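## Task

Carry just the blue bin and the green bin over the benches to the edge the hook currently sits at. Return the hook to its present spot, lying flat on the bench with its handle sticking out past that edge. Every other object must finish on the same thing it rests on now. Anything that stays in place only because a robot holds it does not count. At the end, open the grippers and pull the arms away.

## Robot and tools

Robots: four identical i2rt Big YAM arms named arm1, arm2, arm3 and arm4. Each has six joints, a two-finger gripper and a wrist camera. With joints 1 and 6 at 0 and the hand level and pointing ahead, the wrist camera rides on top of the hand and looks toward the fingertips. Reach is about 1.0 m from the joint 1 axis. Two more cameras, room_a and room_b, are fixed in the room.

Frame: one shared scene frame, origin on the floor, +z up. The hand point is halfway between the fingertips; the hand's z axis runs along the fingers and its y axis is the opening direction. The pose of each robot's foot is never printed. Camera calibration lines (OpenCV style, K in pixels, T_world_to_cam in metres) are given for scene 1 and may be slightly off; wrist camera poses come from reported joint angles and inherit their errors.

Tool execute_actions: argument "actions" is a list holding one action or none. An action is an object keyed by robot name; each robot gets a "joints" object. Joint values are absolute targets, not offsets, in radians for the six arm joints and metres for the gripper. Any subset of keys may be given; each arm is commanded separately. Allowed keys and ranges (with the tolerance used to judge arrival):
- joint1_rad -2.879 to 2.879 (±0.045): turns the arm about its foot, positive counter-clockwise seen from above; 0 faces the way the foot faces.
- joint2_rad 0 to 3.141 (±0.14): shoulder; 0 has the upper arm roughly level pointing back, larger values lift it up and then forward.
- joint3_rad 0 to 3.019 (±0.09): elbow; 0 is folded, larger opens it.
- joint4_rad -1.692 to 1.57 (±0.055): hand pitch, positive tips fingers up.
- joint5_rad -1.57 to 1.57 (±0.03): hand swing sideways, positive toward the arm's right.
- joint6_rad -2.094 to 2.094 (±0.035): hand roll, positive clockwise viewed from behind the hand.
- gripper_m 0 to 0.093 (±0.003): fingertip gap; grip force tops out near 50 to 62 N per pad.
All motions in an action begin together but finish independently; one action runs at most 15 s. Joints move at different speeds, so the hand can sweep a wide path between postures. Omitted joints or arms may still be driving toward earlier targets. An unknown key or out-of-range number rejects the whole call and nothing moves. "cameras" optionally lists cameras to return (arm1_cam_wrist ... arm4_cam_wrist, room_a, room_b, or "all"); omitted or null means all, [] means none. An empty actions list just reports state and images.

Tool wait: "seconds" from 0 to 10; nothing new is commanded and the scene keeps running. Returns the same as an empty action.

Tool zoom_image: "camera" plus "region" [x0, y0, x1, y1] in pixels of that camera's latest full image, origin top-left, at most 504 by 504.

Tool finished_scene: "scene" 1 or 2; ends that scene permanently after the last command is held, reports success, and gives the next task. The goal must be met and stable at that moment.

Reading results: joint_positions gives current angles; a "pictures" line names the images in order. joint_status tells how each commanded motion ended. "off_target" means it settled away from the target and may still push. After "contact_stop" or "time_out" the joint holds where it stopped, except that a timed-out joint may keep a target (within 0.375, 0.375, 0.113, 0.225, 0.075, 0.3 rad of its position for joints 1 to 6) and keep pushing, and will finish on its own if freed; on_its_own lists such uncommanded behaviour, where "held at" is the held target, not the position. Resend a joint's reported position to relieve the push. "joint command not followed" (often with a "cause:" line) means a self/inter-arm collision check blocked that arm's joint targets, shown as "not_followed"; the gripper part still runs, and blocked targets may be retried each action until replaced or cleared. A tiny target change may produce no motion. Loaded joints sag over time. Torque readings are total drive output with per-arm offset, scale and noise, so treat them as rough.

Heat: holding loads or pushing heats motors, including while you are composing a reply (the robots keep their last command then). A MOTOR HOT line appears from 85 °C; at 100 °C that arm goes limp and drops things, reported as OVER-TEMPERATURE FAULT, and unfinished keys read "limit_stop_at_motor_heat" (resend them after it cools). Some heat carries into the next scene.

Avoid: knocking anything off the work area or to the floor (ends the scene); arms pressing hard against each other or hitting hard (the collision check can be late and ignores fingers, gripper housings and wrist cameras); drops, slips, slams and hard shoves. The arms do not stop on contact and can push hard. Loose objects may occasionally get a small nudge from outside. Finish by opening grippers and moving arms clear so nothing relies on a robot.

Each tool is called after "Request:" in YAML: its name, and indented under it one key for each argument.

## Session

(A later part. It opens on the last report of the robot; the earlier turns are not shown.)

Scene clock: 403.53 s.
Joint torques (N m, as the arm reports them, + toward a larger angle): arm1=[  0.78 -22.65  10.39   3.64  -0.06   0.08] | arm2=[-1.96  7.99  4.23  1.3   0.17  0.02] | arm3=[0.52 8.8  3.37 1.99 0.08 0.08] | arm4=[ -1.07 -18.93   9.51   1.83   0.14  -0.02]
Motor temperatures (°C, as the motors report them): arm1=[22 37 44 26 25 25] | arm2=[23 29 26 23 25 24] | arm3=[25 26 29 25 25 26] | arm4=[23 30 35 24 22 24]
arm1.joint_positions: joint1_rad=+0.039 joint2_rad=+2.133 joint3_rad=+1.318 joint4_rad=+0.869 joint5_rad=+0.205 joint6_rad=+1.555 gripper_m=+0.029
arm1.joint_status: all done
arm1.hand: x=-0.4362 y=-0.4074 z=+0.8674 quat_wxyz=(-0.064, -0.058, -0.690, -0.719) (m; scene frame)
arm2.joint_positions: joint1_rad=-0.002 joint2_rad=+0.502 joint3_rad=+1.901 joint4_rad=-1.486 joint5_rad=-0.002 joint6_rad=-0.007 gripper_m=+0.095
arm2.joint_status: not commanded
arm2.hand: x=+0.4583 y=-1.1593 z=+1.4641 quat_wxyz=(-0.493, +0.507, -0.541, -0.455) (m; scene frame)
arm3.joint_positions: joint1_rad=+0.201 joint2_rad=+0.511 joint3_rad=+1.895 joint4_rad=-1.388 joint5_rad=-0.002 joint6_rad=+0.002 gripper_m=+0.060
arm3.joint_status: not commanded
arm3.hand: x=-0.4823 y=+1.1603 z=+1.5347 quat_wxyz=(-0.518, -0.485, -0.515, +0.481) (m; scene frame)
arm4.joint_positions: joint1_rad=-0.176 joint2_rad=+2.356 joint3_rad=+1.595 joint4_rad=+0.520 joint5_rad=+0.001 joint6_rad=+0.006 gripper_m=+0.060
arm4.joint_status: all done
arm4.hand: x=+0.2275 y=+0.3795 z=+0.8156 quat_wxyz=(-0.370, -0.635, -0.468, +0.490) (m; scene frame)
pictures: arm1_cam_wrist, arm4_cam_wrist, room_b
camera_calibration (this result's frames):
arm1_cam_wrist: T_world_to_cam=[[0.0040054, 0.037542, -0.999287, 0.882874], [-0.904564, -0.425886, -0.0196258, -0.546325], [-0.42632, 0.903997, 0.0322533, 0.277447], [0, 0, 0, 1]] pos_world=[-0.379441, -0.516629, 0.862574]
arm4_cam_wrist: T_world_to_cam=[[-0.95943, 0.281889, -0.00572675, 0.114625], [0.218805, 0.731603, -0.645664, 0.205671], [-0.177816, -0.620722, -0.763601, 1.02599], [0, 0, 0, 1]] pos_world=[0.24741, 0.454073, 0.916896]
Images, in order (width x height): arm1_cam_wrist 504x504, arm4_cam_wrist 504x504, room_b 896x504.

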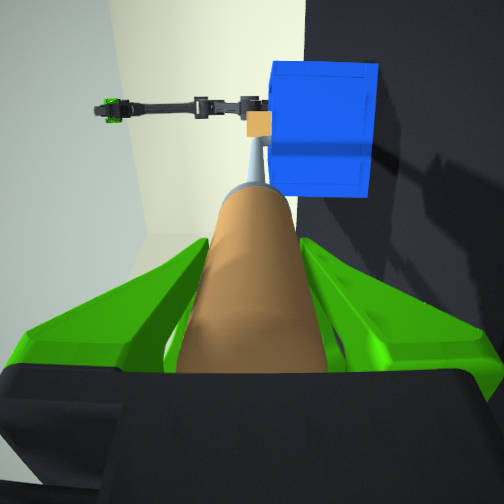

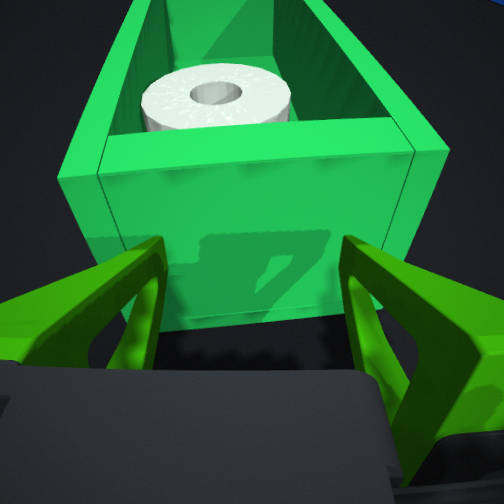

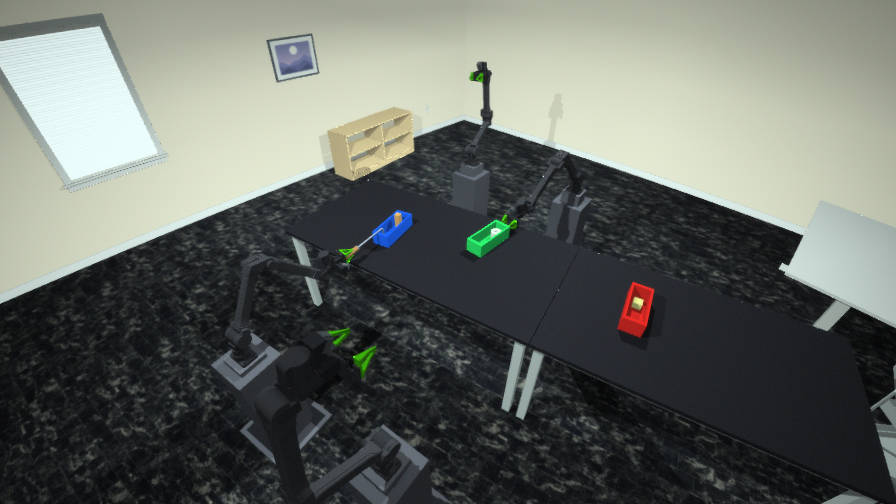

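Request:
execute_actions:
  actions:
    - {"arm1": {"joints": {"joint2_rad": 1.955, "joint3_rad": 1.10, "joint4_rad": 1.04}}, "arm4": {"joints": {"joint2_rad": 2.55, "joint3_rad": 1.96, "joint4_rad": 0.39, "joint5_rad": 0.08}}}
  cameras: ["arm4_cam_wrist"]

Request:
execute_actions:
  actions:
    - {"arm1": {"joints": {"joint2_rad": 1.845, "joint3_rad": 0.88, "joint4_rad": 1.15}}, "arm4": {"joints": {"joint2_rad": 2.68, "joint3_rad": 2.225, "joint4_rad": 0.28, "joint5_rad": 0.13}}}
  cameras: ["arm1_cam_wrist", "arm4_cam_wrist", "room_a", "room_b"]

Scene clock: 409.00 s.
Joint torques (N m, as the arm reports them, + toward a larger angle): arm1=[  0.91 -19.43   9.42   3.62  -0.07   0.08] | arm2=[-2.12  7.82  4.17  1.25  0.18 -0.02] | arm3=[0.45 8.72 3.35 2.   0.08 0.08] | arm4=[ -1.64 -20.86  10.8    1.67   0.34  -0.06]
Motor temperatures (°C, as the motors report them): arm1=[22 37 42 26 25 25] | arm2=[23 29 26 23 25 24] | arm3=[25 26 29 25 25 26] | arm4=[23 30 36 24 22 24]
arm1.joint_positions: joint1_rad=+0.039 joint2_rad=+2.006 joint3_rad=+1.080 joint4_rad=+0.989 joint5_rad=+0.205 joint6_rad=+1.555 gripper_m=+0.029
arm1.joint_status: all done
arm1.hand: x=-0.4338 y=-0.4780 z=+0.8733 quat_wxyz=(-0.063, -0.058, -0.687, -0.722) (m; scene frame)
arm2.joint_positions: joint1_rad=-0.002 joint2_rad=+0.502 joint3_rad=+1.901 joint4_rad=-1.486 joint5_rad=-0.002 joint6_rad=-0.007 gripper_m=+0.095
arm2.joint_status: not commanded
arm2.hand: x=+0.4583 y=-1.1593 z=+1.4641 quat_wxyz=(-0.493, +0.507, -0.541, -0.455) (m; scene frame)
arm3.joint_positions: joint1_rad=+0.201 joint2_rad=+0.511 joint3_rad=+1.895 joint4_rad=-1.388 joint5_rad=-0.002 joint6_rad=+0.002 gripper_m=+0.060
arm3.joint_status: not commanded
arm3.hand: x=-0.4823 y=+1.1603 z=+1.5347 quat_wxyz=(-0.518, -0.485, -0.515, +0.481) (m; scene frame)
arm4.joint_positions: joint1_rad=-0.176 joint2_rad=+2.537 joint3_rad=+1.918 joint4_rad=+0.402 joint5_rad=+0.076 joint6_rad=+0.009 gripper_m=+0.060
arm4.joint_status: all done
arm4.hand: x=+0.1953 y=+0.3164 z=+0.8020 quat_wxyz=(-0.353, -0.643, -0.444, +0.515) (m; scene frame)
pictures: arm4_cam_wrist
camera_calibration (this result's frames):
arm4_cam_wrist: T_world_to_cam=[[-0.935992, 0.351921, 0.0084267, 0.0633528], [0.25802, 0.702138, -0.663647, 0.266245], [-0.239468, -0.618994, -0.747998, 0.96965], [0, 0, 0, 1]] pos_world=[0.222801, 0.390971, 0.901455]
Images, in order (width x height): arm4_cam_wrist 504x504.

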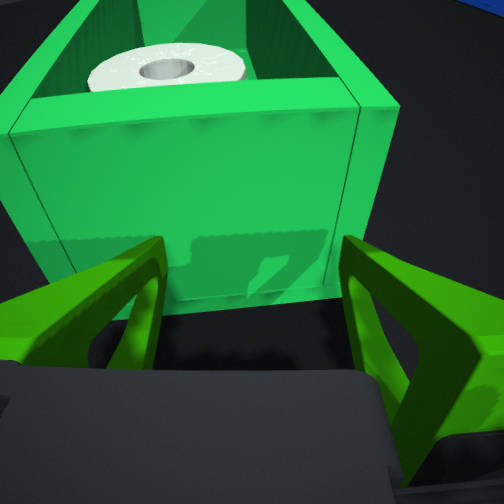

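Scene clock: 410.03 s.
Joint torques (N m, as the arm reports them, + toward a larger angle): arm1=[  0.87 -16.78   8.51   3.59  -0.06   0.08] | arm2=[-2.03  7.53  4.22  1.19  0.16  0.  ] | arm3=[0.54 8.78 3.37 2.   0.08 0.08] | arm4=[ -1.42 -21.44  11.65   1.76   0.29  -0.08]
Motor temperatures (°C, as the motors report them): arm1=[22 37 42 26 25 25] | arm2=[23 29 26 23 25 24] | arm3=[25 26 29 25 25 26] | arm4=[23 30 36 24 22 24]
arm1.joint_positions: joint1_rad=+0.039 joint2_rad=+1.893 joint3_rad=+0.861 joint4_rad=+1.098 joint5_rad=+0.204 joint6_rad=+1.555 gripper_m=+0.029
arm1.joint_status: all done
arm1.hand: x=-0.4315 y=-0.5485 z=+0.8755 quat_wxyz=(-0.063, -0.058, -0.685, -0.723) (m; scene frame)
arm2.joint_positions: joint1_rad=-0.002 joint2_rad=+0.502 joint3_rad=+1.901 joint4_rad=-1.486 joint5_rad=-0.002 joint6_rad=-0.007 gripper_m=+0.095
arm2.joint_status: not commanded
arm2.hand: x=+0.4583 y=-1.1593 z=+1.4641 quat_wxyz=(-0.493, +0.507, -0.541, -0.455) (m; scene frame)
arm3.joint_positions: joint1_rad=+0.201 joint2_rad=+0.511 joint3_rad=+1.895 joint4_rad=-1.388 joint5_rad=-0.002 joint6_rad=+0.002 gripper_m=+0.060
arm3.joint_status: not commanded
arm3.hand: x=-0.4823 y=+1.1603 z=+1.5347 quat_wxyz=(-0.518, -0.485, -0.515, +0.481) (m; scene frame)
arm4.joint_positions: joint1_rad=-0.176 joint2_rad=+2.666 joint3_rad=+2.180 joint4_rad=+0.292 joint5_rad=+0.126 joint6_rad=+0.009 gripper_m=+0.060
arm4.joint_status: all done
arm4.hand: x=+0.1743 y=+0.2762 z=+0.8045 quat_wxyz=(-0.342, -0.646, -0.426, +0.533) (m; scene frame)
pictures: arm1_cam_wrist, arm4_cam_wrist, room_a, room_b
camera_calibration (this result's frames):
arm1_cam_wrist: T_world_to_cam=[[0.00360725, 0.0497337, -0.998756, 0.902302], [-0.904423, -0.425934, -0.0244762, -0.597811], [-0.426621, 0.903386, 0.0434439, 0.396441], [0, 0, 0, 1]] pos_world=[-0.374799, -0.657642, 0.869325]
arm4_cam_wrist: T_world_to_cam=[[-0.917296, 0.397836, 0.0171706, 0.0348626], [0.280509, 0.676177, -0.681248, 0.318935], [-0.282635, -0.62009, -0.731851, 0.936432], [0, 0, 0, 1]] pos_world=[0.207184, 0.351146, 0.902004]
Images, in order (width x height): arm1_cam_wrist 504x504, arm4_cam_wrist 504x504, room_a 896x504, room_b 896x504.

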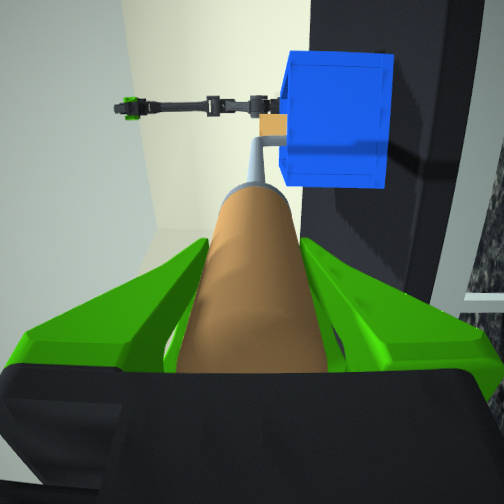

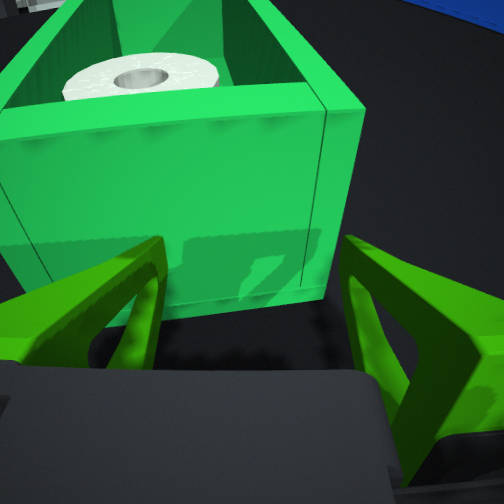

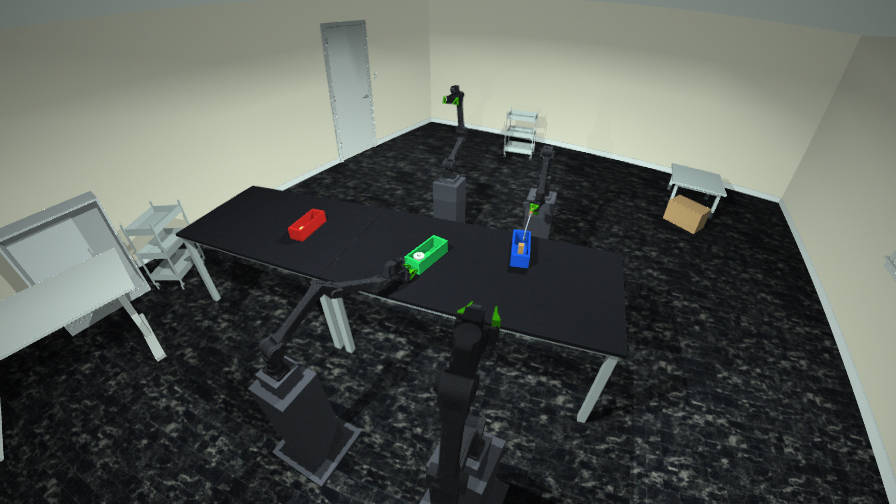

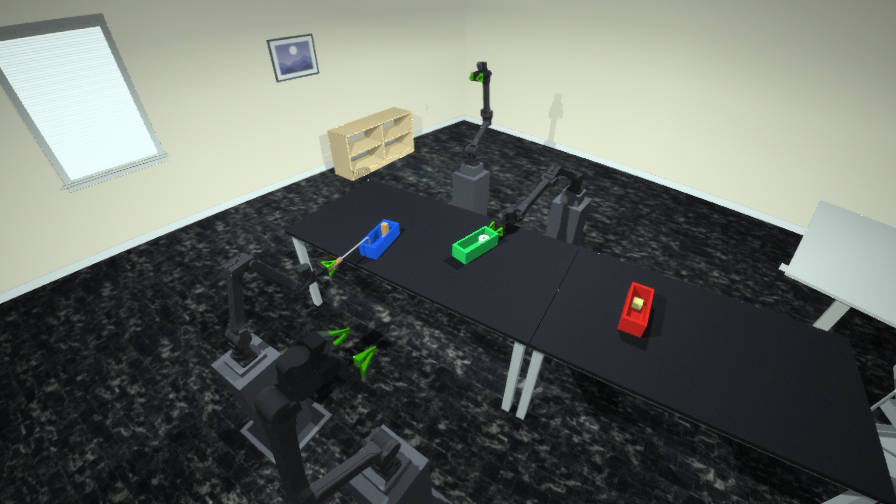

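Request:
zoom_image:
  camera: "arm1_cam_wrist"
  region: [250, 0, 504, 254]

Request:
zoom_image:
  camera: "room_b"
  region: [280, 190, 520, 310]

Region (250, 0, 504, 254) of arm1_cam_wrist's 504x504 image, scaled by 1.984, with more detail than that image has.

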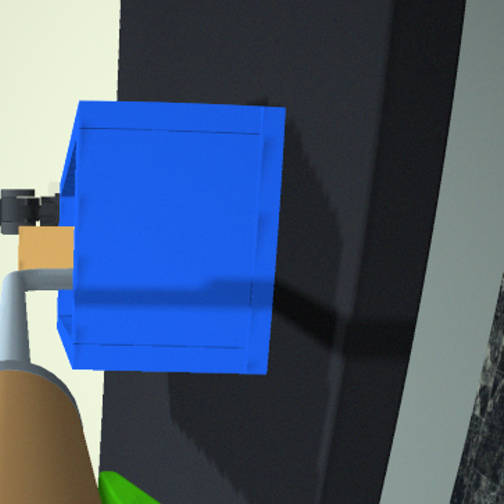

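Region (280, 190, 520, 310) of room_b's 896x504 image, scaled by 2.100, with more detail than that image has.

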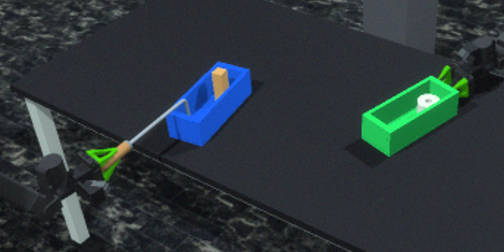

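Request:
execute_actions:
  actions:
    - {"arm1": {"joints": {"joint2_rad": 1.742, "joint3_rad": 0.66, "joint4_rad": 1.25}}, "arm4": {"joints": {"joint1_rad": -0.135, "joint2_rad": 2.895, "joint3_rad": 2.64, "joint4_rad": 0.14, "joint5_rad": 0.12}}}
  cameras: ["arm1_cam_wrist", "arm4_cam_wrist", "room_a", "room_b"]

Scene clock: 423.07 s.
Joint torques (N m, as the arm reports them, + toward a larger angle): arm1=[  0.76 -13.3    7.65   3.5   -0.06   0.08] | arm2=[-1.89  7.71  4.22  1.19  0.2   0.  ] | arm3=[0.53 8.74 3.36 2.   0.08 0.09] | arm4=[ -1.17 -23.06  12.54   1.86   0.08  -0.03]
Motor temperatures (°C, as the motors report them): arm1=[22 36 39 26 25 25] | arm2=[23 29 26 23 25 24] | arm3=[25 25 29 25 25 26] | arm4=[23 31 37 24 22 24]
arm1.joint_positions: joint1_rad=+0.039 joint2_rad=+1.782 joint3_rad=+0.639 joint4_rad=+1.199 joint5_rad=+0.204 joint6_rad=+1.555 gripper_m=+0.029
arm1.joint_status: all done
arm1.hand: x=-0.4291 y=-0.6243 z=+0.8726 quat_wxyz=(-0.063, -0.058, -0.689, -0.720) (m; scene frame)
arm2.joint_positions: joint1_rad=-0.002 joint2_rad=+0.502 joint3_rad=+1.901 joint4_rad=-1.486 joint5_rad=-0.002 joint6_rad=-0.007 gripper_m=+0.095
arm2.joint_status: not commanded
arm2.hand: x=+0.4583 y=-1.1593 z=+1.4641 quat_wxyz=(-0.493, +0.507, -0.541, -0.455) (m; scene frame)
arm3.joint_positions: joint1_rad=+0.201 joint2_rad=+0.511 joint3_rad=+1.895 joint4_rad=-1.388 joint5_rad=-0.002 joint6_rad=+0.002 gripper_m=+0.060
arm3.joint_status: not commanded
arm3.hand: x=-0.4823 y=+1.1603 z=+1.5347 quat_wxyz=(-0.518, -0.485, -0.515, +0.481) (m; scene frame)
arm4.joint_positions: joint1_rad=-0.136 joint2_rad=+2.880 joint3_rad=+2.591 joint4_rad=+0.152 joint5_rad=+0.123 joint6_rad=+0.009 gripper_m=+0.060
arm4.joint_status: all done
arm4.hand: x=+0.2005 y=+0.2200 z=+0.8066 quat_wxyz=(-0.368, -0.624, -0.427, +0.541) (m; scene frame)
pictures: arm1_cam_wrist, arm4_cam_wrist, room_a, room_b
camera_calibration (this result's frames):
arm1_cam_wrist: T_world_to_cam=[[0.00391991, 0.0402119, -0.999183, 0.897704], [-0.904406, -0.426171, -0.0206992, -0.63135], [-0.426656, 0.903748, 0.0346973, 0.473943], [0, 0, 0, 1]] pos_world=[-0.372305, -0.733487, 0.867458]
arm4_cam_wrist: T_world_to_cam=[[-0.93328, 0.359017, 0.00969896, 0.0989415], [0.242108, 0.648858, -0.721365, 0.397058], [-0.265276, -0.670887, -0.692488, 0.886459], [0, 0, 0, 1]] pos_world=[0.231365, 0.301558, 0.899326]
Images, in order (width x height): arm1_cam_wrist 504x504, arm4_cam_wrist 504x504, room_a 896x504, room_b 896x504.

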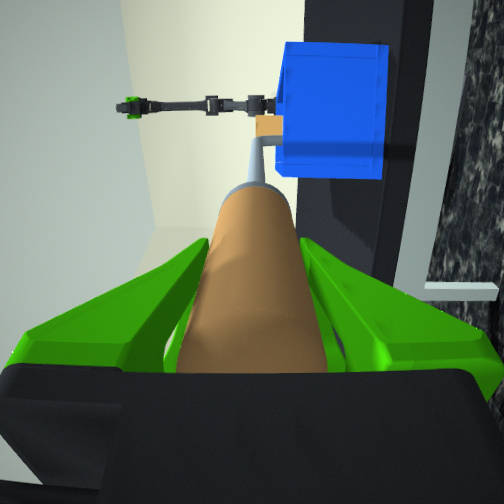

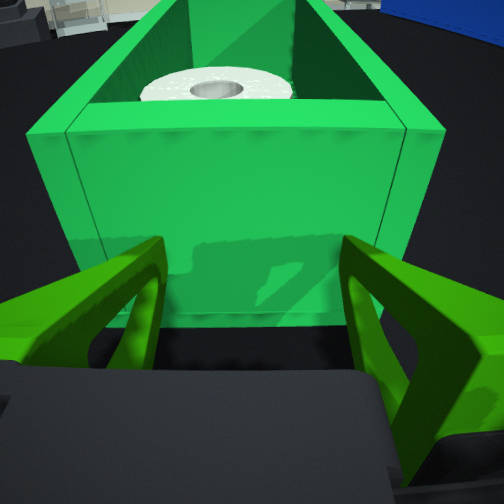

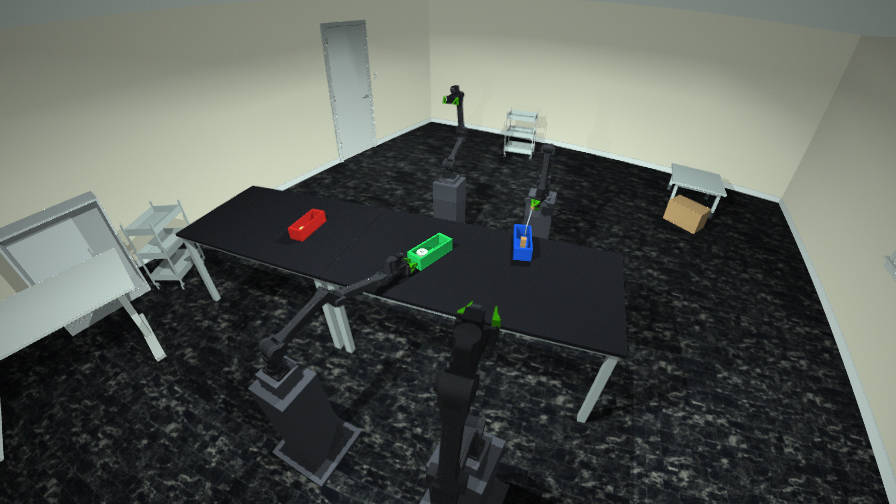

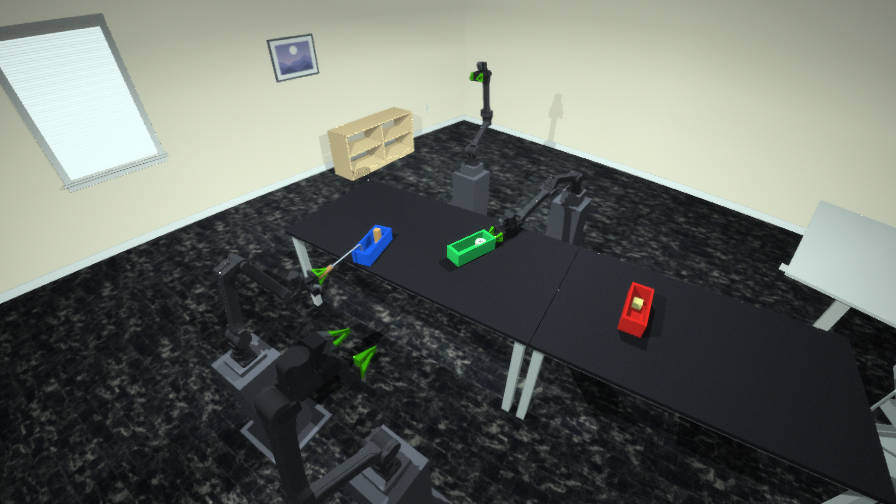

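Request:
execute_actions:
  actions:
    - {"arm1": {"joints": {"joint3_rad": 1.5}}, "arm4": {"joints": {"joint2_rad": 3.01, "joint3_rad": 2.88, "joint4_rad": 0.03}}}
  cameras: ["arm4_cam_wrist", "room_b"]

Request:
execute_actions:
  actions:
    - {"arm1": {"joints": {"joint1_rad": -0.41, "joint2_rad": 2.3, "joint3_rad": 2.56, "joint4_rad": 0.7}}, "arm4": {"joints": {"joint2_rad": 1.3}}}
  cameras: ["room_b"]

Scene clock: 439.17 s.
Joint torques (N m, as the arm reports them, + toward a larger angle): arm1=[  1.11 -17.7   17.     2.36  -0.28   0.11] | arm2=[-2.1   7.74  4.2   1.32  0.19  0.03] | arm3=[0.45 8.8  3.34 2.01 0.08 0.08] | arm4=[ -0.98 -23.58  12.74   1.71   0.09  -0.05]
Motor temperatures (°C, as the motors report them): arm1=[22 34 38 26 25 25] | arm2=[23 29 26 23 25 24] | arm3=[25 25 28 25 25 25] | arm4=[23 32 39 24 22 24]
arm1.joint_positions: joint1_rad=+0.039 joint2_rad=+1.780 joint3_rad=+1.424 joint4_rad=+1.218 joint5_rad=+0.205 joint6_rad=+1.555 gripper_m=+0.029
arm1.joint_status: all done
arm1.hand: x=-0.4319 y=-0.5055 z=+1.2564 quat_wxyz=(-0.028, -0.089, -0.352, -0.931) (m; scene frame)
arm2.joint_positions: joint1_rad=-0.002 joint2_rad=+0.502 joint3_rad=+1.901 joint4_rad=-1.486 joint5_rad=-0.002 joint6_rad=-0.007 gripper_m=+0.095
arm2.joint_status: not commanded
arm2.hand: x=+0.4583 y=-1.1593 z=+1.4641 quat_wxyz=(-0.493, +0.507, -0.541, -0.455) (m; scene frame)
arm3.joint_positions: joint1_rad=+0.201 joint2_rad=+0.511 joint3_rad=+1.895 joint4_rad=-1.388 joint5_rad=-0.002 joint6_rad=+0.002 gripper_m=+0.060
arm3.joint_status: not commanded
arm3.hand: x=-0.4823 y=+1.1603 z=+1.5347 quat_wxyz=(-0.518, -0.485, -0.515, +0.481) (m; scene frame)
arm4.joint_positions: joint1_rad=-0.136 joint2_rad=+2.999 joint3_rad=+2.829 joint4_rad=+0.041 joint5_rad=+0.123 joint6_rad=+0.009 gripper_m=+0.060
arm4.joint_status: all done
arm4.hand: x=+0.1976 y=+0.2086 z=+0.8068 quat_wxyz=(-0.370, -0.622, -0.425, +0.544) (m; scene frame)
pictures: arm4_cam_wrist, room_b
camera_calibration (this result's frames):
arm4_cam_wrist: T_world_to_cam=[[-0.933246, 0.359132, 0.00875929, 0.101039], [0.240704, 0.643226, -0.726857, 0.411164], [-0.266672, -0.676228, -0.686733, 0.87497], [0, 0, 0, 1]] pos_world=[0.228655, 0.290921, 0.898843]
Images, in order (width x height): arm4_cam_wrist 504x504, room_b 896x504.

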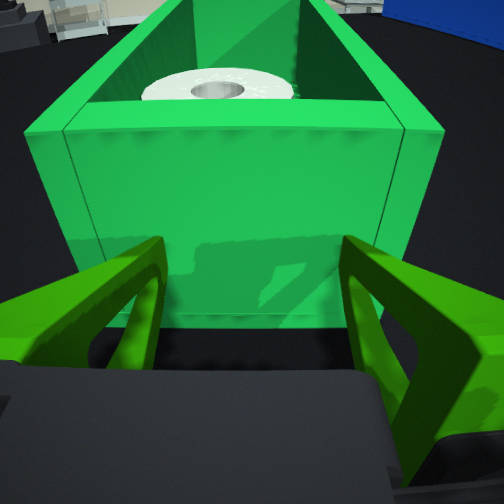

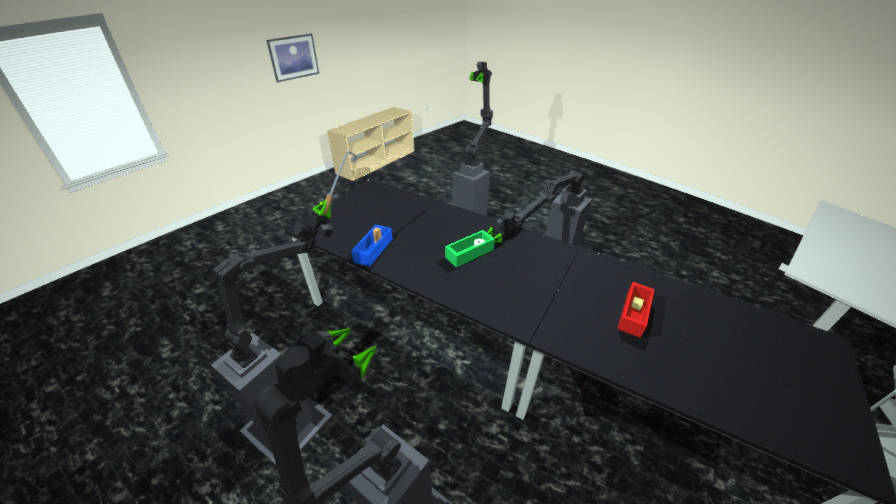

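Scene clock: 441.87 s.
Joint torques (N m, as the arm reports them, + toward a larger angle): arm1=[  1.25 -23.91  15.57   1.86  -0.41   0.1 ] | arm2=[-1.82  7.75  4.32  1.29  0.19 -0.02] | arm3=[0.48 8.81 3.37 1.98 0.08 0.08] | arm4=[-0.36  1.57 -0.38 -0.63  0.02 -0.08]
Motor temperatures (°C, as the motors report them): arm1=[22 35 39 26 25 25] | arm2=[23 29 26 23 25 24] | arm3=[25 25 28 25 25 25] | arm4=[23 32 38 24 22 24]
arm1.joint_positions: joint1_rad=-0.415 joint2_rad=+2.324 joint3_rad=+2.504 joint4_rad=+0.677 joint5_rad=+0.208 joint6_rad=+1.556 gripper_m=+0.029
arm1.joint_status: all done
arm1.hand: x=-0.0586 y=-0.4134 z=+1.3283 quat_wxyz=(-0.237, -0.165, -0.326, -0.900) (m; scene frame)
arm2.joint_positions: joint1_rad=-0.002 joint2_rad=+0.502 joint3_rad=+1.901 joint4_rad=-1.486 joint5_rad=-0.002 joint6_rad=-0.007 gripper_m=+0.095
arm2.joint_status: not commanded
arm2.hand: x=+0.4583 y=-1.1593 z=+1.4641 quat_wxyz=(-0.493, +0.507, -0.541, -0.455) (m; scene frame)
arm3.joint_positions: joint1_rad=+0.201 joint2_rad=+0.511 joint3_rad=+1.895 joint4_rad=-1.388 joint5_rad=-0.002 joint6_rad=+0.002 gripper_m=+0.060
arm3.joint_status: not commanded
arm3.hand: x=-0.4823 y=+1.1603 z=+1.5347 quat_wxyz=(-0.518, -0.485, -0.515, +0.481) (m; scene frame)
arm4.joint_positions: joint1_rad=-0.136 joint2_rad=+1.304 joint3_rad=+2.878 joint4_rad=+0.037 joint5_rad=+0.123 joint6_rad=+0.008 gripper_m=+0.060
arm4.joint_status: all done
arm4.hand: x=+0.4488 y=+1.2200 z=+1.9329 quat_wxyz=(-0.616, -0.026, +0.062, +0.785) (m; scene frame)
pictures: room_b
Images, in order (width x height): room_b 896x504.

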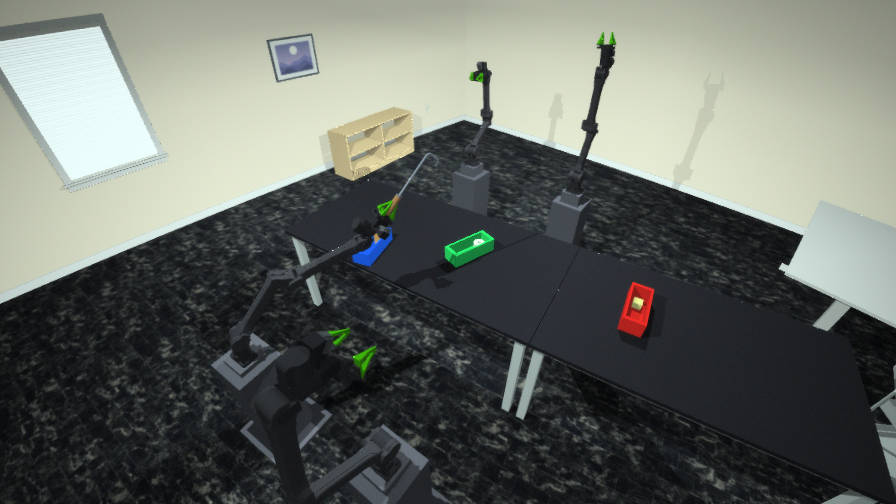

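Request:
execute_actions:
  actions:
    - {"arm1": {"joints": {"joint2_rad": 2.685, "joint4_rad": 0.5}}, "arm4": {"joints": {"joint2_rad": 0.5, "joint3_rad": 1.9, "joint4_rad": -1.4, "joint5_rad": 0}}}
  cameras: ["arm1_cam_wrist", "room_a", "room_b"]

Scene clock: 446.50 s.
Joint torques (N m, as the arm reports them, + toward a larger angle): arm1=[  1.19 -32.06  17.16   2.97  -0.06  -0.03] | arm2=[-1.83  7.77  4.24  1.24  0.17  0.  ] | arm3=[0.47 8.85 3.38 2.   0.07 0.08] | arm4=[-0.13  6.02  3.28  1.73  0.03 -0.11]
Motor temperatures (°C, as the motors report them): arm1=[22 36 41 26 25 25] | arm2=[23 29 26 23 25 24] | arm3=[25 25 28 25 25 25] | arm4=[23 31 37 24 22 24]
arm1.joint_positions: joint1_rad=-0.412 joint2_rad=+2.768 joint3_rad=+2.494 joint4_rad=+0.463 joint5_rad=+0.204 joint6_rad=+1.566 gripper_m=+0.029
arm1.joint_status: all done
arm1.hand: x=-0.0059 y=-0.2890 z=+0.8629 quat_wxyz=(-0.225, -0.206, -0.609, -0.733) (m; scene frame)
arm2.joint_positions: joint1_rad=-0.002 joint2_rad=+0.502 joint3_rad=+1.901 joint4_rad=-1.486 joint5_rad=-0.002 joint6_rad=-0.007 gripper_m=+0.095
arm2.joint_status: not commanded
arm2.hand: x=+0.4583 y=-1.1593 z=+1.4641 quat_wxyz=(-0.493, +0.507, -0.541, -0.455) (m; scene frame)
arm3.joint_positions: joint1_rad=+0.201 joint2_rad=+0.511 joint3_rad=+1.895 joint4_rad=-1.388 joint5_rad=-0.002 joint6_rad=+0.002 gripper_m=+0.060
arm3.joint_status: not commanded
arm3.hand: x=-0.4823 y=+1.1603 z=+1.5347 quat_wxyz=(-0.518, -0.485, -0.515, +0.481) (m; scene frame)
arm4.joint_positions: joint1_rad=-0.136 joint2_rad=+0.513 joint3_rad=+1.891 joint4_rad=-1.385 joint5_rad=+0.004 joint6_rad=+0.008 gripper_m=+0.060
arm4.joint_status: all done
arm4.hand: x=+0.4547 y=+1.1511 z=+1.5410 quat_wxyz=(-0.434, -0.566, -0.432, +0.553) (m; scene frame)
pictures: arm1_cam_wrist, room_a, room_b
camera_calibration (this result's frames):
arm1_cam_wrist: T_world_to_cam=[[0.0702492, 0.159248, -0.984736, 0.895246], [-0.997526, 0.0138516, -0.0689216, 0.0622811], [0.00266458, 0.987141, 0.159827, 0.270522], [0, 0, 0, 1]] pos_world=[-0.00148406, -0.410472, 0.842637]
Images, in order (width x height): arm1_cam_wrist 504x504, room_a 896x504, room_b 896x504.

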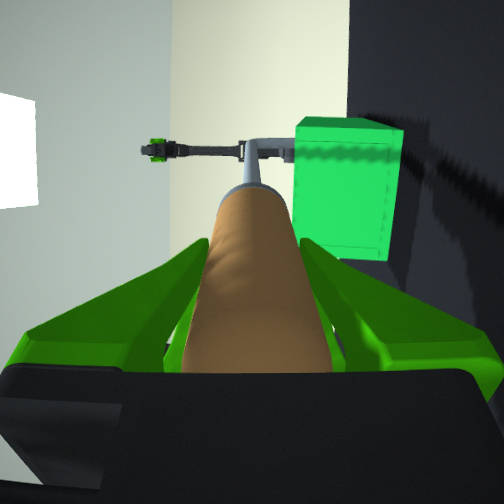

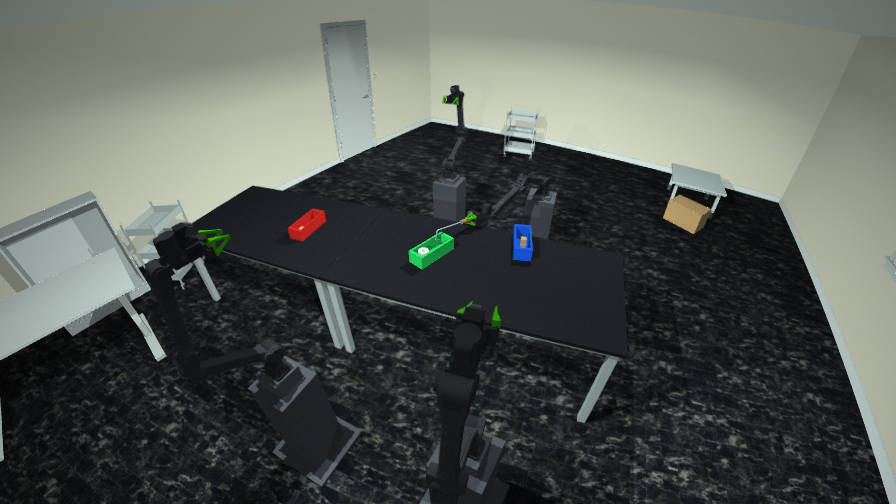

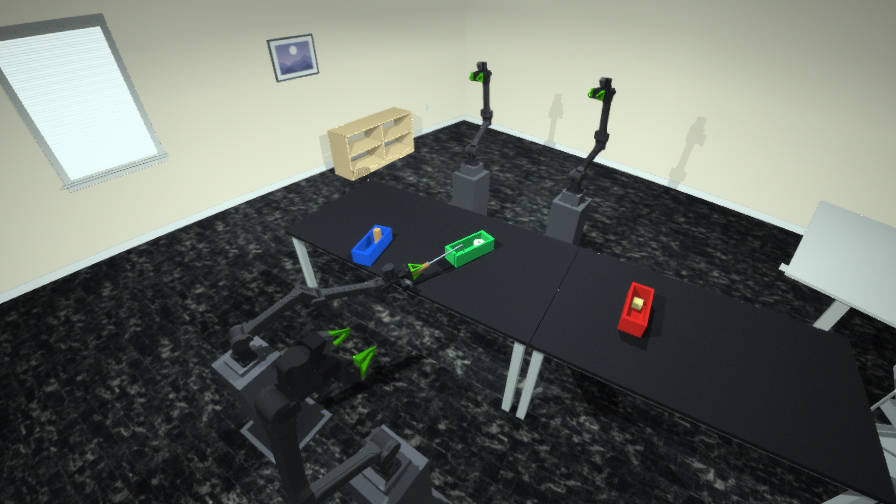

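Request:
zoom_image:
  camera: "room_a"
  region: [390, 200, 510, 280]

Request:
zoom_image:
  camera: "room_b"
  region: [390, 215, 510, 295]

Region (390, 200, 510, 280) of room_a's 896x504 image, scaled by 4.200, with more detail than that image has.

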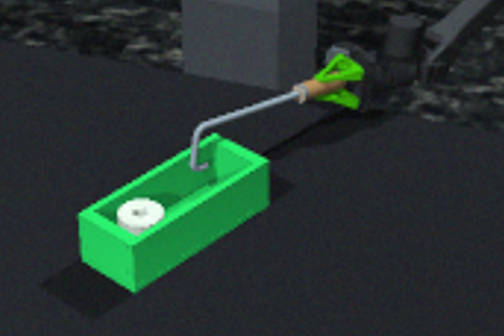

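Region (390, 215, 510, 295) of room_b's 896x504 image, scaled by 4.200, with more detail than that image has.

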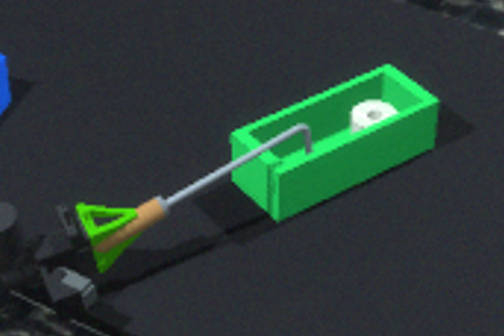

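Request:
execute_actions:
  actions:
    - {"arm1": {"joints": {"joint1_rad": -0.385, "joint2_rad": 2.53, "joint3_rad": 2.30, "joint4_rad": 0.40}}}
  cameras: ["arm1_cam_wrist"]

Request:
execute_actions:
  actions:
    - {"arm1": {"joints": {"joint1_rad": -0.426, "joint2_rad": 2.372, "joint3_rad": 1.975, "joint4_rad": 0.56, "joint5_rad": 0.139}}}
  cameras: ["arm1_cam_wrist", "room_b"]

Scene clock: 467.07 s.
Joint torques (N m, as the arm reports them, + toward a larger angle): arm1=[  1.07 -30.48  13.27   2.62  -0.07  -0.03] | arm2=[-1.84  7.99  4.36  1.21  0.19  0.  ] | arm3=[0.46 8.79 3.36 2.01 0.08 0.08] | arm4=[-0.67  6.57  3.47  1.72  0.02 -0.08]
Motor temperatures (°C, as the motors report them): arm1=[22 41 45 26 25 25] | arm2=[23 29 25 23 25 24] | arm3=[25 25 28 25 25 25] | arm4=[23 29 33 24 22 24]
arm1.joint_positions: joint1_rad=-0.383 joint2_rad=+2.601 joint3_rad=+2.275 joint4_rad=+0.376 joint5_rad=+0.205 joint6_rad=+1.565 gripper_m=+0.029
arm1.joint_status: all done
arm1.hand: x=-0.0398 y=-0.2947 z=+0.8719 quat_wxyz=(-0.210, -0.203, -0.663, -0.689) (m; scene frame)
arm2.joint_positions: joint1_rad=-0.002 joint2_rad=+0.502 joint3_rad=+1.901 joint4_rad=-1.486 joint5_rad=-0.002 joint6_rad=-0.007 gripper_m=+0.095
arm2.joint_status: not commanded
arm2.hand: x=+0.4583 y=-1.1593 z=+1.4641 quat_wxyz=(-0.493, +0.507, -0.541, -0.455) (m; scene frame)
arm3.joint_positions: joint1_rad=+0.201 joint2_rad=+0.511 joint3_rad=+1.895 joint4_rad=-1.388 joint5_rad=-0.002 joint6_rad=+0.002 gripper_m=+0.060
arm3.joint_status: not commanded
arm3.hand: x=-0.4823 y=+1.1603 z=+1.5347 quat_wxyz=(-0.518, -0.485, -0.515, +0.481) (m; scene frame)
arm4.joint_positions: joint1_rad=-0.136 joint2_rad=+0.513 joint3_rad=+1.891 joint4_rad=-1.385 joint5_rad=+0.004 joint6_rad=+0.008 gripper_m=+0.060
arm4.joint_status: not commanded
arm4.hand: x=+0.4547 y=+1.1511 z=+1.5410 quat_wxyz=(-0.434, -0.566, -0.432, +0.553) (m; scene frame)
pictures: arm1_cam_wrist
camera_calibration (this result's frames):
arm1_cam_wrist: T_world_to_cam=[[0.0130582, 0.032668, -0.999381, 0.880524], [-0.999727, -0.0189354, -0.0136817, -0.0287894], [-0.0193706, 0.999287, 0.0324118, 0.388574], [0, 0, 0, 1]] pos_world=[-0.0327527, -0.417607, 0.866991]
Images, in order (width x height): arm1_cam_wrist 504x504.

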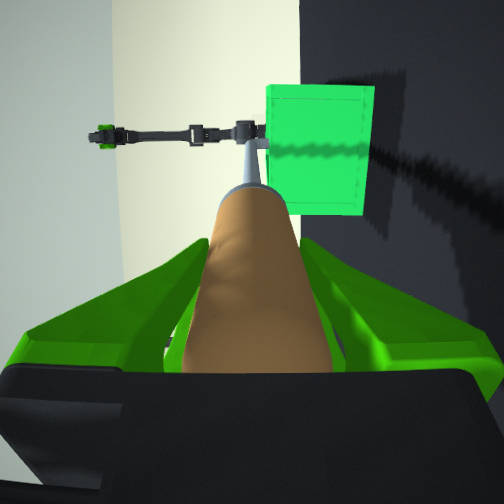

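Scene clock: 468.20 s.
Joint torques (N m, as the arm reports them, + toward a larger angle): arm1=[  1.37 -27.89  12.77   3.53  -0.06  -0.03] | arm2=[-1.96  8.04  4.13  1.26  0.19  0.01] | arm3=[0.54 8.8  3.35 1.99 0.08 0.08] | arm4=[-0.45  5.76  3.66  1.53  0.05 -0.04]
Motor temperatures (°C, as the motors report them): arm1=[22 41 45 26 25 25] | arm2=[23 29 25 23 25 24] | arm3=[25 25 28 25 25 25] | arm4=[23 29 33 24 22 24]
arm1.joint_positions: joint1_rad=-0.430 joint2_rad=+2.435 joint3_rad=+1.948 joint4_rad=+0.510 joint5_rad=+0.138 joint6_rad=+1.565 gripper_m=+0.029
arm1.joint_status: all done
arm1.hand: x=-0.0290 y=-0.3552 z=+0.8671 quat_wxyz=(-0.203, -0.197, -0.675, -0.682) (m; scene frame)
arm2.joint_positions: joint1_rad=-0.002 joint2_rad=+0.502 joint3_rad=+1.901 joint4_rad=-1.486 joint5_rad=-0.002 joint6_rad=-0.007 gripper_m=+0.095
arm2.joint_status: not commanded
arm2.hand: x=+0.4583 y=-1.1593 z=+1.4641 quat_wxyz=(-0.493, +0.507, -0.541, -0.455) (m; scene frame)
arm3.joint_positions: joint1_rad=+0.201 joint2_rad=+0.511 joint3_rad=+1.895 joint4_rad=-1.388 joint5_rad=-0.002 joint6_rad=+0.002 gripper_m=+0.060
arm3.joint_status: not commanded
arm3.hand: x=-0.4823 y=+1.1603 z=+1.5347 quat_wxyz=(-0.518, -0.485, -0.515, +0.481) (m; scene frame)
arm4.joint_positions: joint1_rad=-0.136 joint2_rad=+0.513 joint3_rad=+1.891 joint4_rad=-1.385 joint5_rad=+0.004 joint6_rad=+0.008 gripper_m=+0.060
arm4.joint_status: not commanded
arm4.hand: x=+0.4547 y=+1.1511 z=+1.5410 quat_wxyz=(-0.434, -0.566, -0.432, +0.553) (m; scene frame)
pictures: arm1_cam_wrist, room_b
camera_calibration (this result's frames):
arm1_cam_wrist: T_world_to_cam=[[0.00383986, 0.00710781, -0.999967, 0.86878], [-0.999234, -0.038917, -0.00411367, -0.0345885], [-0.0389449, 0.999217, 0.00695293, 0.470811], [0, 0, 0, 1]] pos_world=[-0.0195623, -0.477963, 0.865336]
Images, in order (width x height): arm1_cam_wrist 504x504, room_b 896x504.

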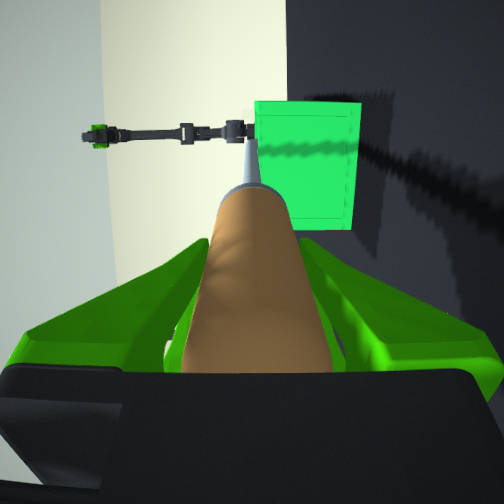

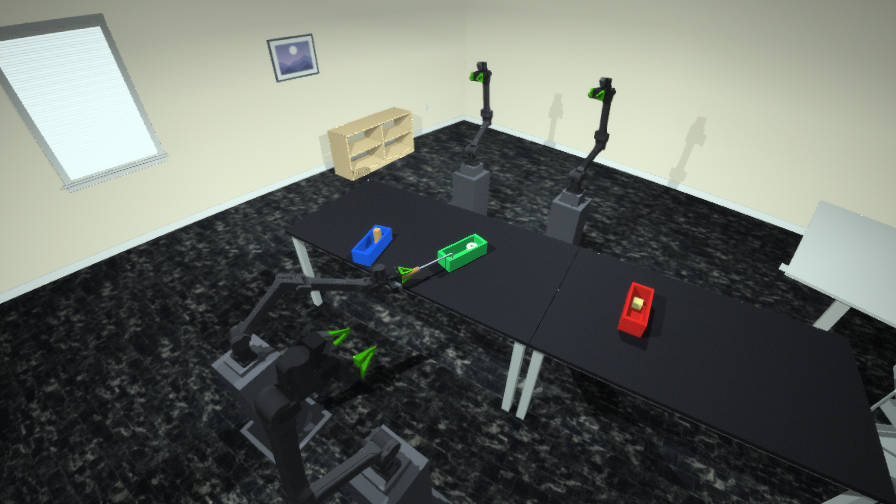

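Request:
execute_actions:
  actions: []

Scene clock: 481.40 s.
Joint torques (N m, as the arm reports them, + toward a larger angle): arm1=[  1.42 -28.23  12.83   3.52  -0.04  -0.03] | arm2=[-2.19  7.53  4.25  1.18  0.18 -0.01] | arm3=[0.54 8.73 3.37 2.   0.08 0.08] | arm4=[-0.78  6.46  3.41  1.78  0.03 -0.1 ]
Motor temperatures (°C, as the motors report them): arm1=[22 41 43 26 25 25] | arm2=[23 29 25 23 25 24] | arm3=[25 25 28 25 25 25] | arm4=[23 28 33 24 22 24]
arm1.joint_positions: joint1_rad=-0.430 joint2_rad=+2.435 joint3_rad=+1.948 joint4_rad=+0.510 joint5_rad=+0.138 joint6_rad=+1.565 gripper_m=+0.029
arm1.joint_status: all done
arm1.hand: x=-0.0290 y=-0.3552 z=+0.8671 quat_wxyz=(-0.203, -0.197, -0.675, -0.682) (m; scene frame)
arm2.joint_positions: joint1_rad=-0.002 joint2_rad=+0.502 joint3_rad=+1.901 joint4_rad=-1.486 joint5_rad=-0.002 joint6_rad=-0.007 gripper_m=+0.095
arm2.joint_status: not commanded
arm2.hand: x=+0.4583 y=-1.1593 z=+1.4641 quat_wxyz=(-0.493, +0.507, -0.541, -0.455) (m; scene frame)
arm3.joint_positions: joint1_rad=+0.201 joint2_rad=+0.511 joint3_rad=+1.895 joint4_rad=-1.388 joint5_rad=-0.002 joint6_rad=+0.002 gripper_m=+0.060
arm3.joint_status: not commanded
arm3.hand: x=-0.4823 y=+1.1603 z=+1.5347 quat_wxyz=(-0.518, -0.485, -0.515, +0.481) (m; scene frame)
arm4.joint_positions: joint1_rad=-0.136 joint2_rad=+0.513 joint3_rad=+1.891 joint4_rad=-1.385 joint5_rad=+0.004 joint6_rad=+0.008 gripper_m=+0.060
arm4.joint_status: not commanded
arm4.hand: x=+0.4547 y=+1.1511 z=+1.5410 quat_wxyz=(-0.434, -0.566, -0.432, +0.553) (m; scene frame)
pictures: arm1_cam_wrist, arm2_cam_wrist, arm3_cam_wrist, arm4_cam_wrist, room_a, room_b
camera_calibration (this result's frames):
arm1_cam_wrist: T_world_to_cam=[[0.00383986, 0.00710781, -0.999967, 0.86878], [-0.999234, -0.038917, -0.00411367, -0.0345885], [-0.0389449, 0.999217, 0.00695293, 0.470811], [0, 0, 0, 1]] pos_world=[-0.0195623, -0.477963, 0.865336]
arm2_cam_wrist: T_world_to_cam=[[0.99686, -0.0791031, -0.00347326, -0.540121], [-0.0548199, -0.657861, -0.751142, 0.367245], [0.0571327, 0.748974, -0.660132, 1.9306], [0, 0, 0, 1]] pos_world=[0.448257, -1.2471, 1.54843]
arm3_cam_wrist: T_world_to_cam=[[-0.997342, -0.0709882, -0.0164227, -0.371895], [-0.0279705, 0.581128, -0.813331, 0.565629], [0.0672805, -0.81071, -0.581569, 1.98904], [0, 0, 0, 1]] pos_world=[-0.48891, 1.25743, 1.6107]
arm4_cam_wrist: T_world_to_cam=[[-0.96908, 0.246651, -0.0069052, 0.165949], [0.151666, 0.573348, -0.805152, 0.518356], [-0.194632, -0.781303, -0.593029, 2.02882], [0, 0, 0, 1]] pos_world=[0.477075, 1.24699, 1.62165]
Images, in order (width x height): arm1_cam_wrist 504x504, arm2_cam_wrist 504x504, arm3_cam_wrist 504x504, arm4_cam_wrist 504x504, room_a 896x504, room_b 896x504.

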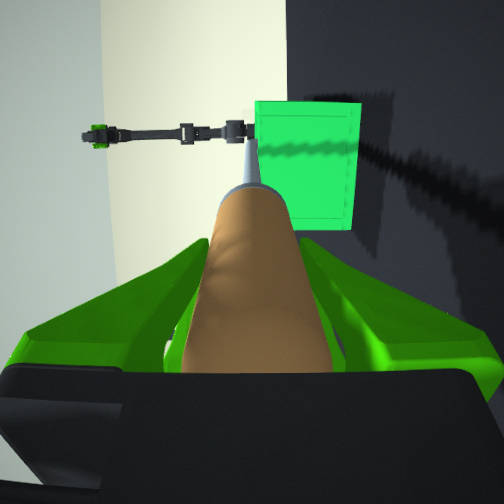

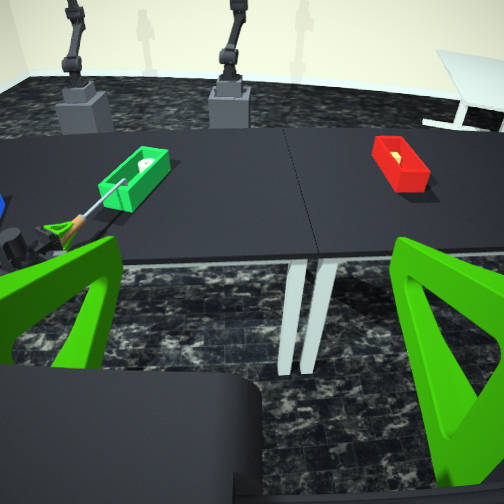

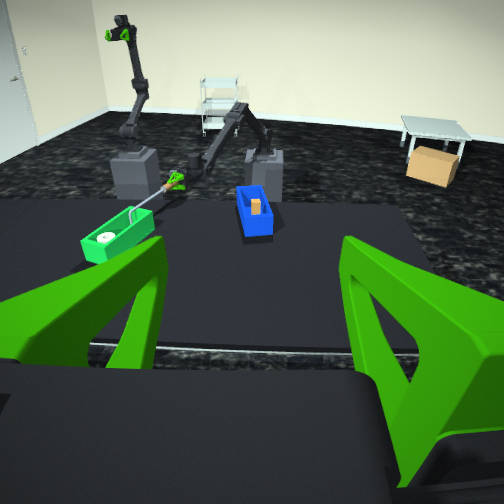

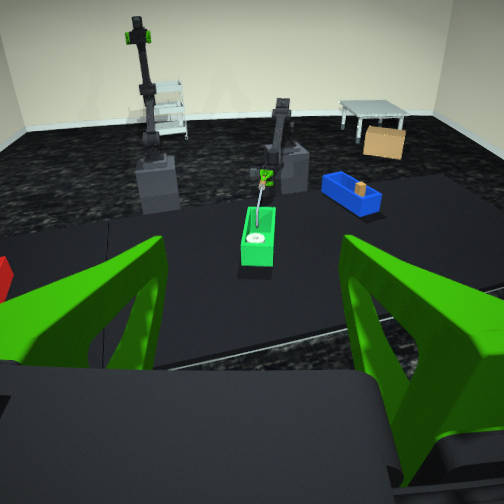

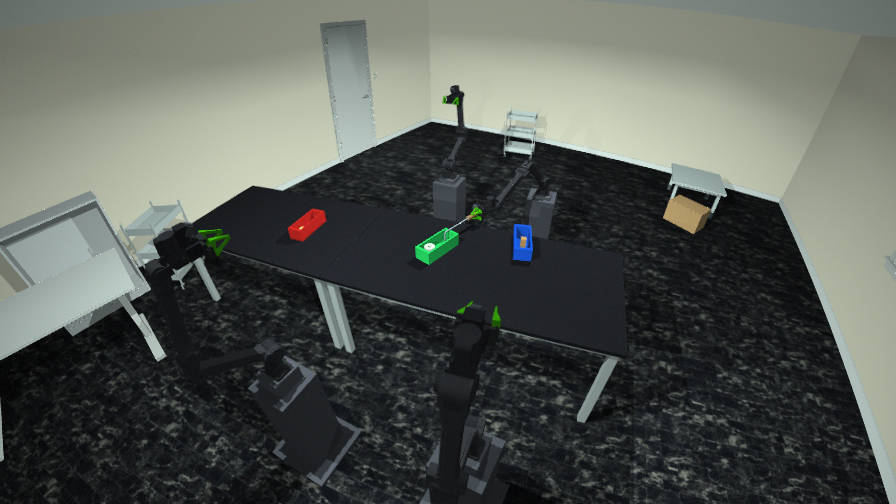

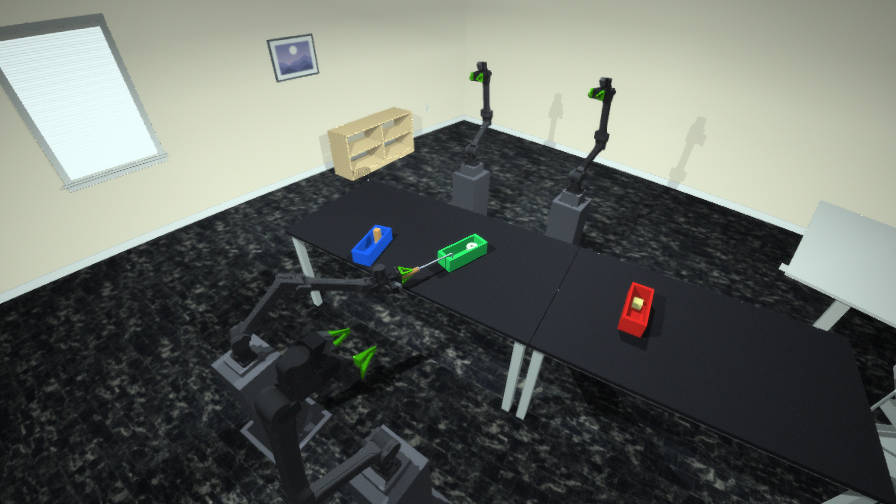

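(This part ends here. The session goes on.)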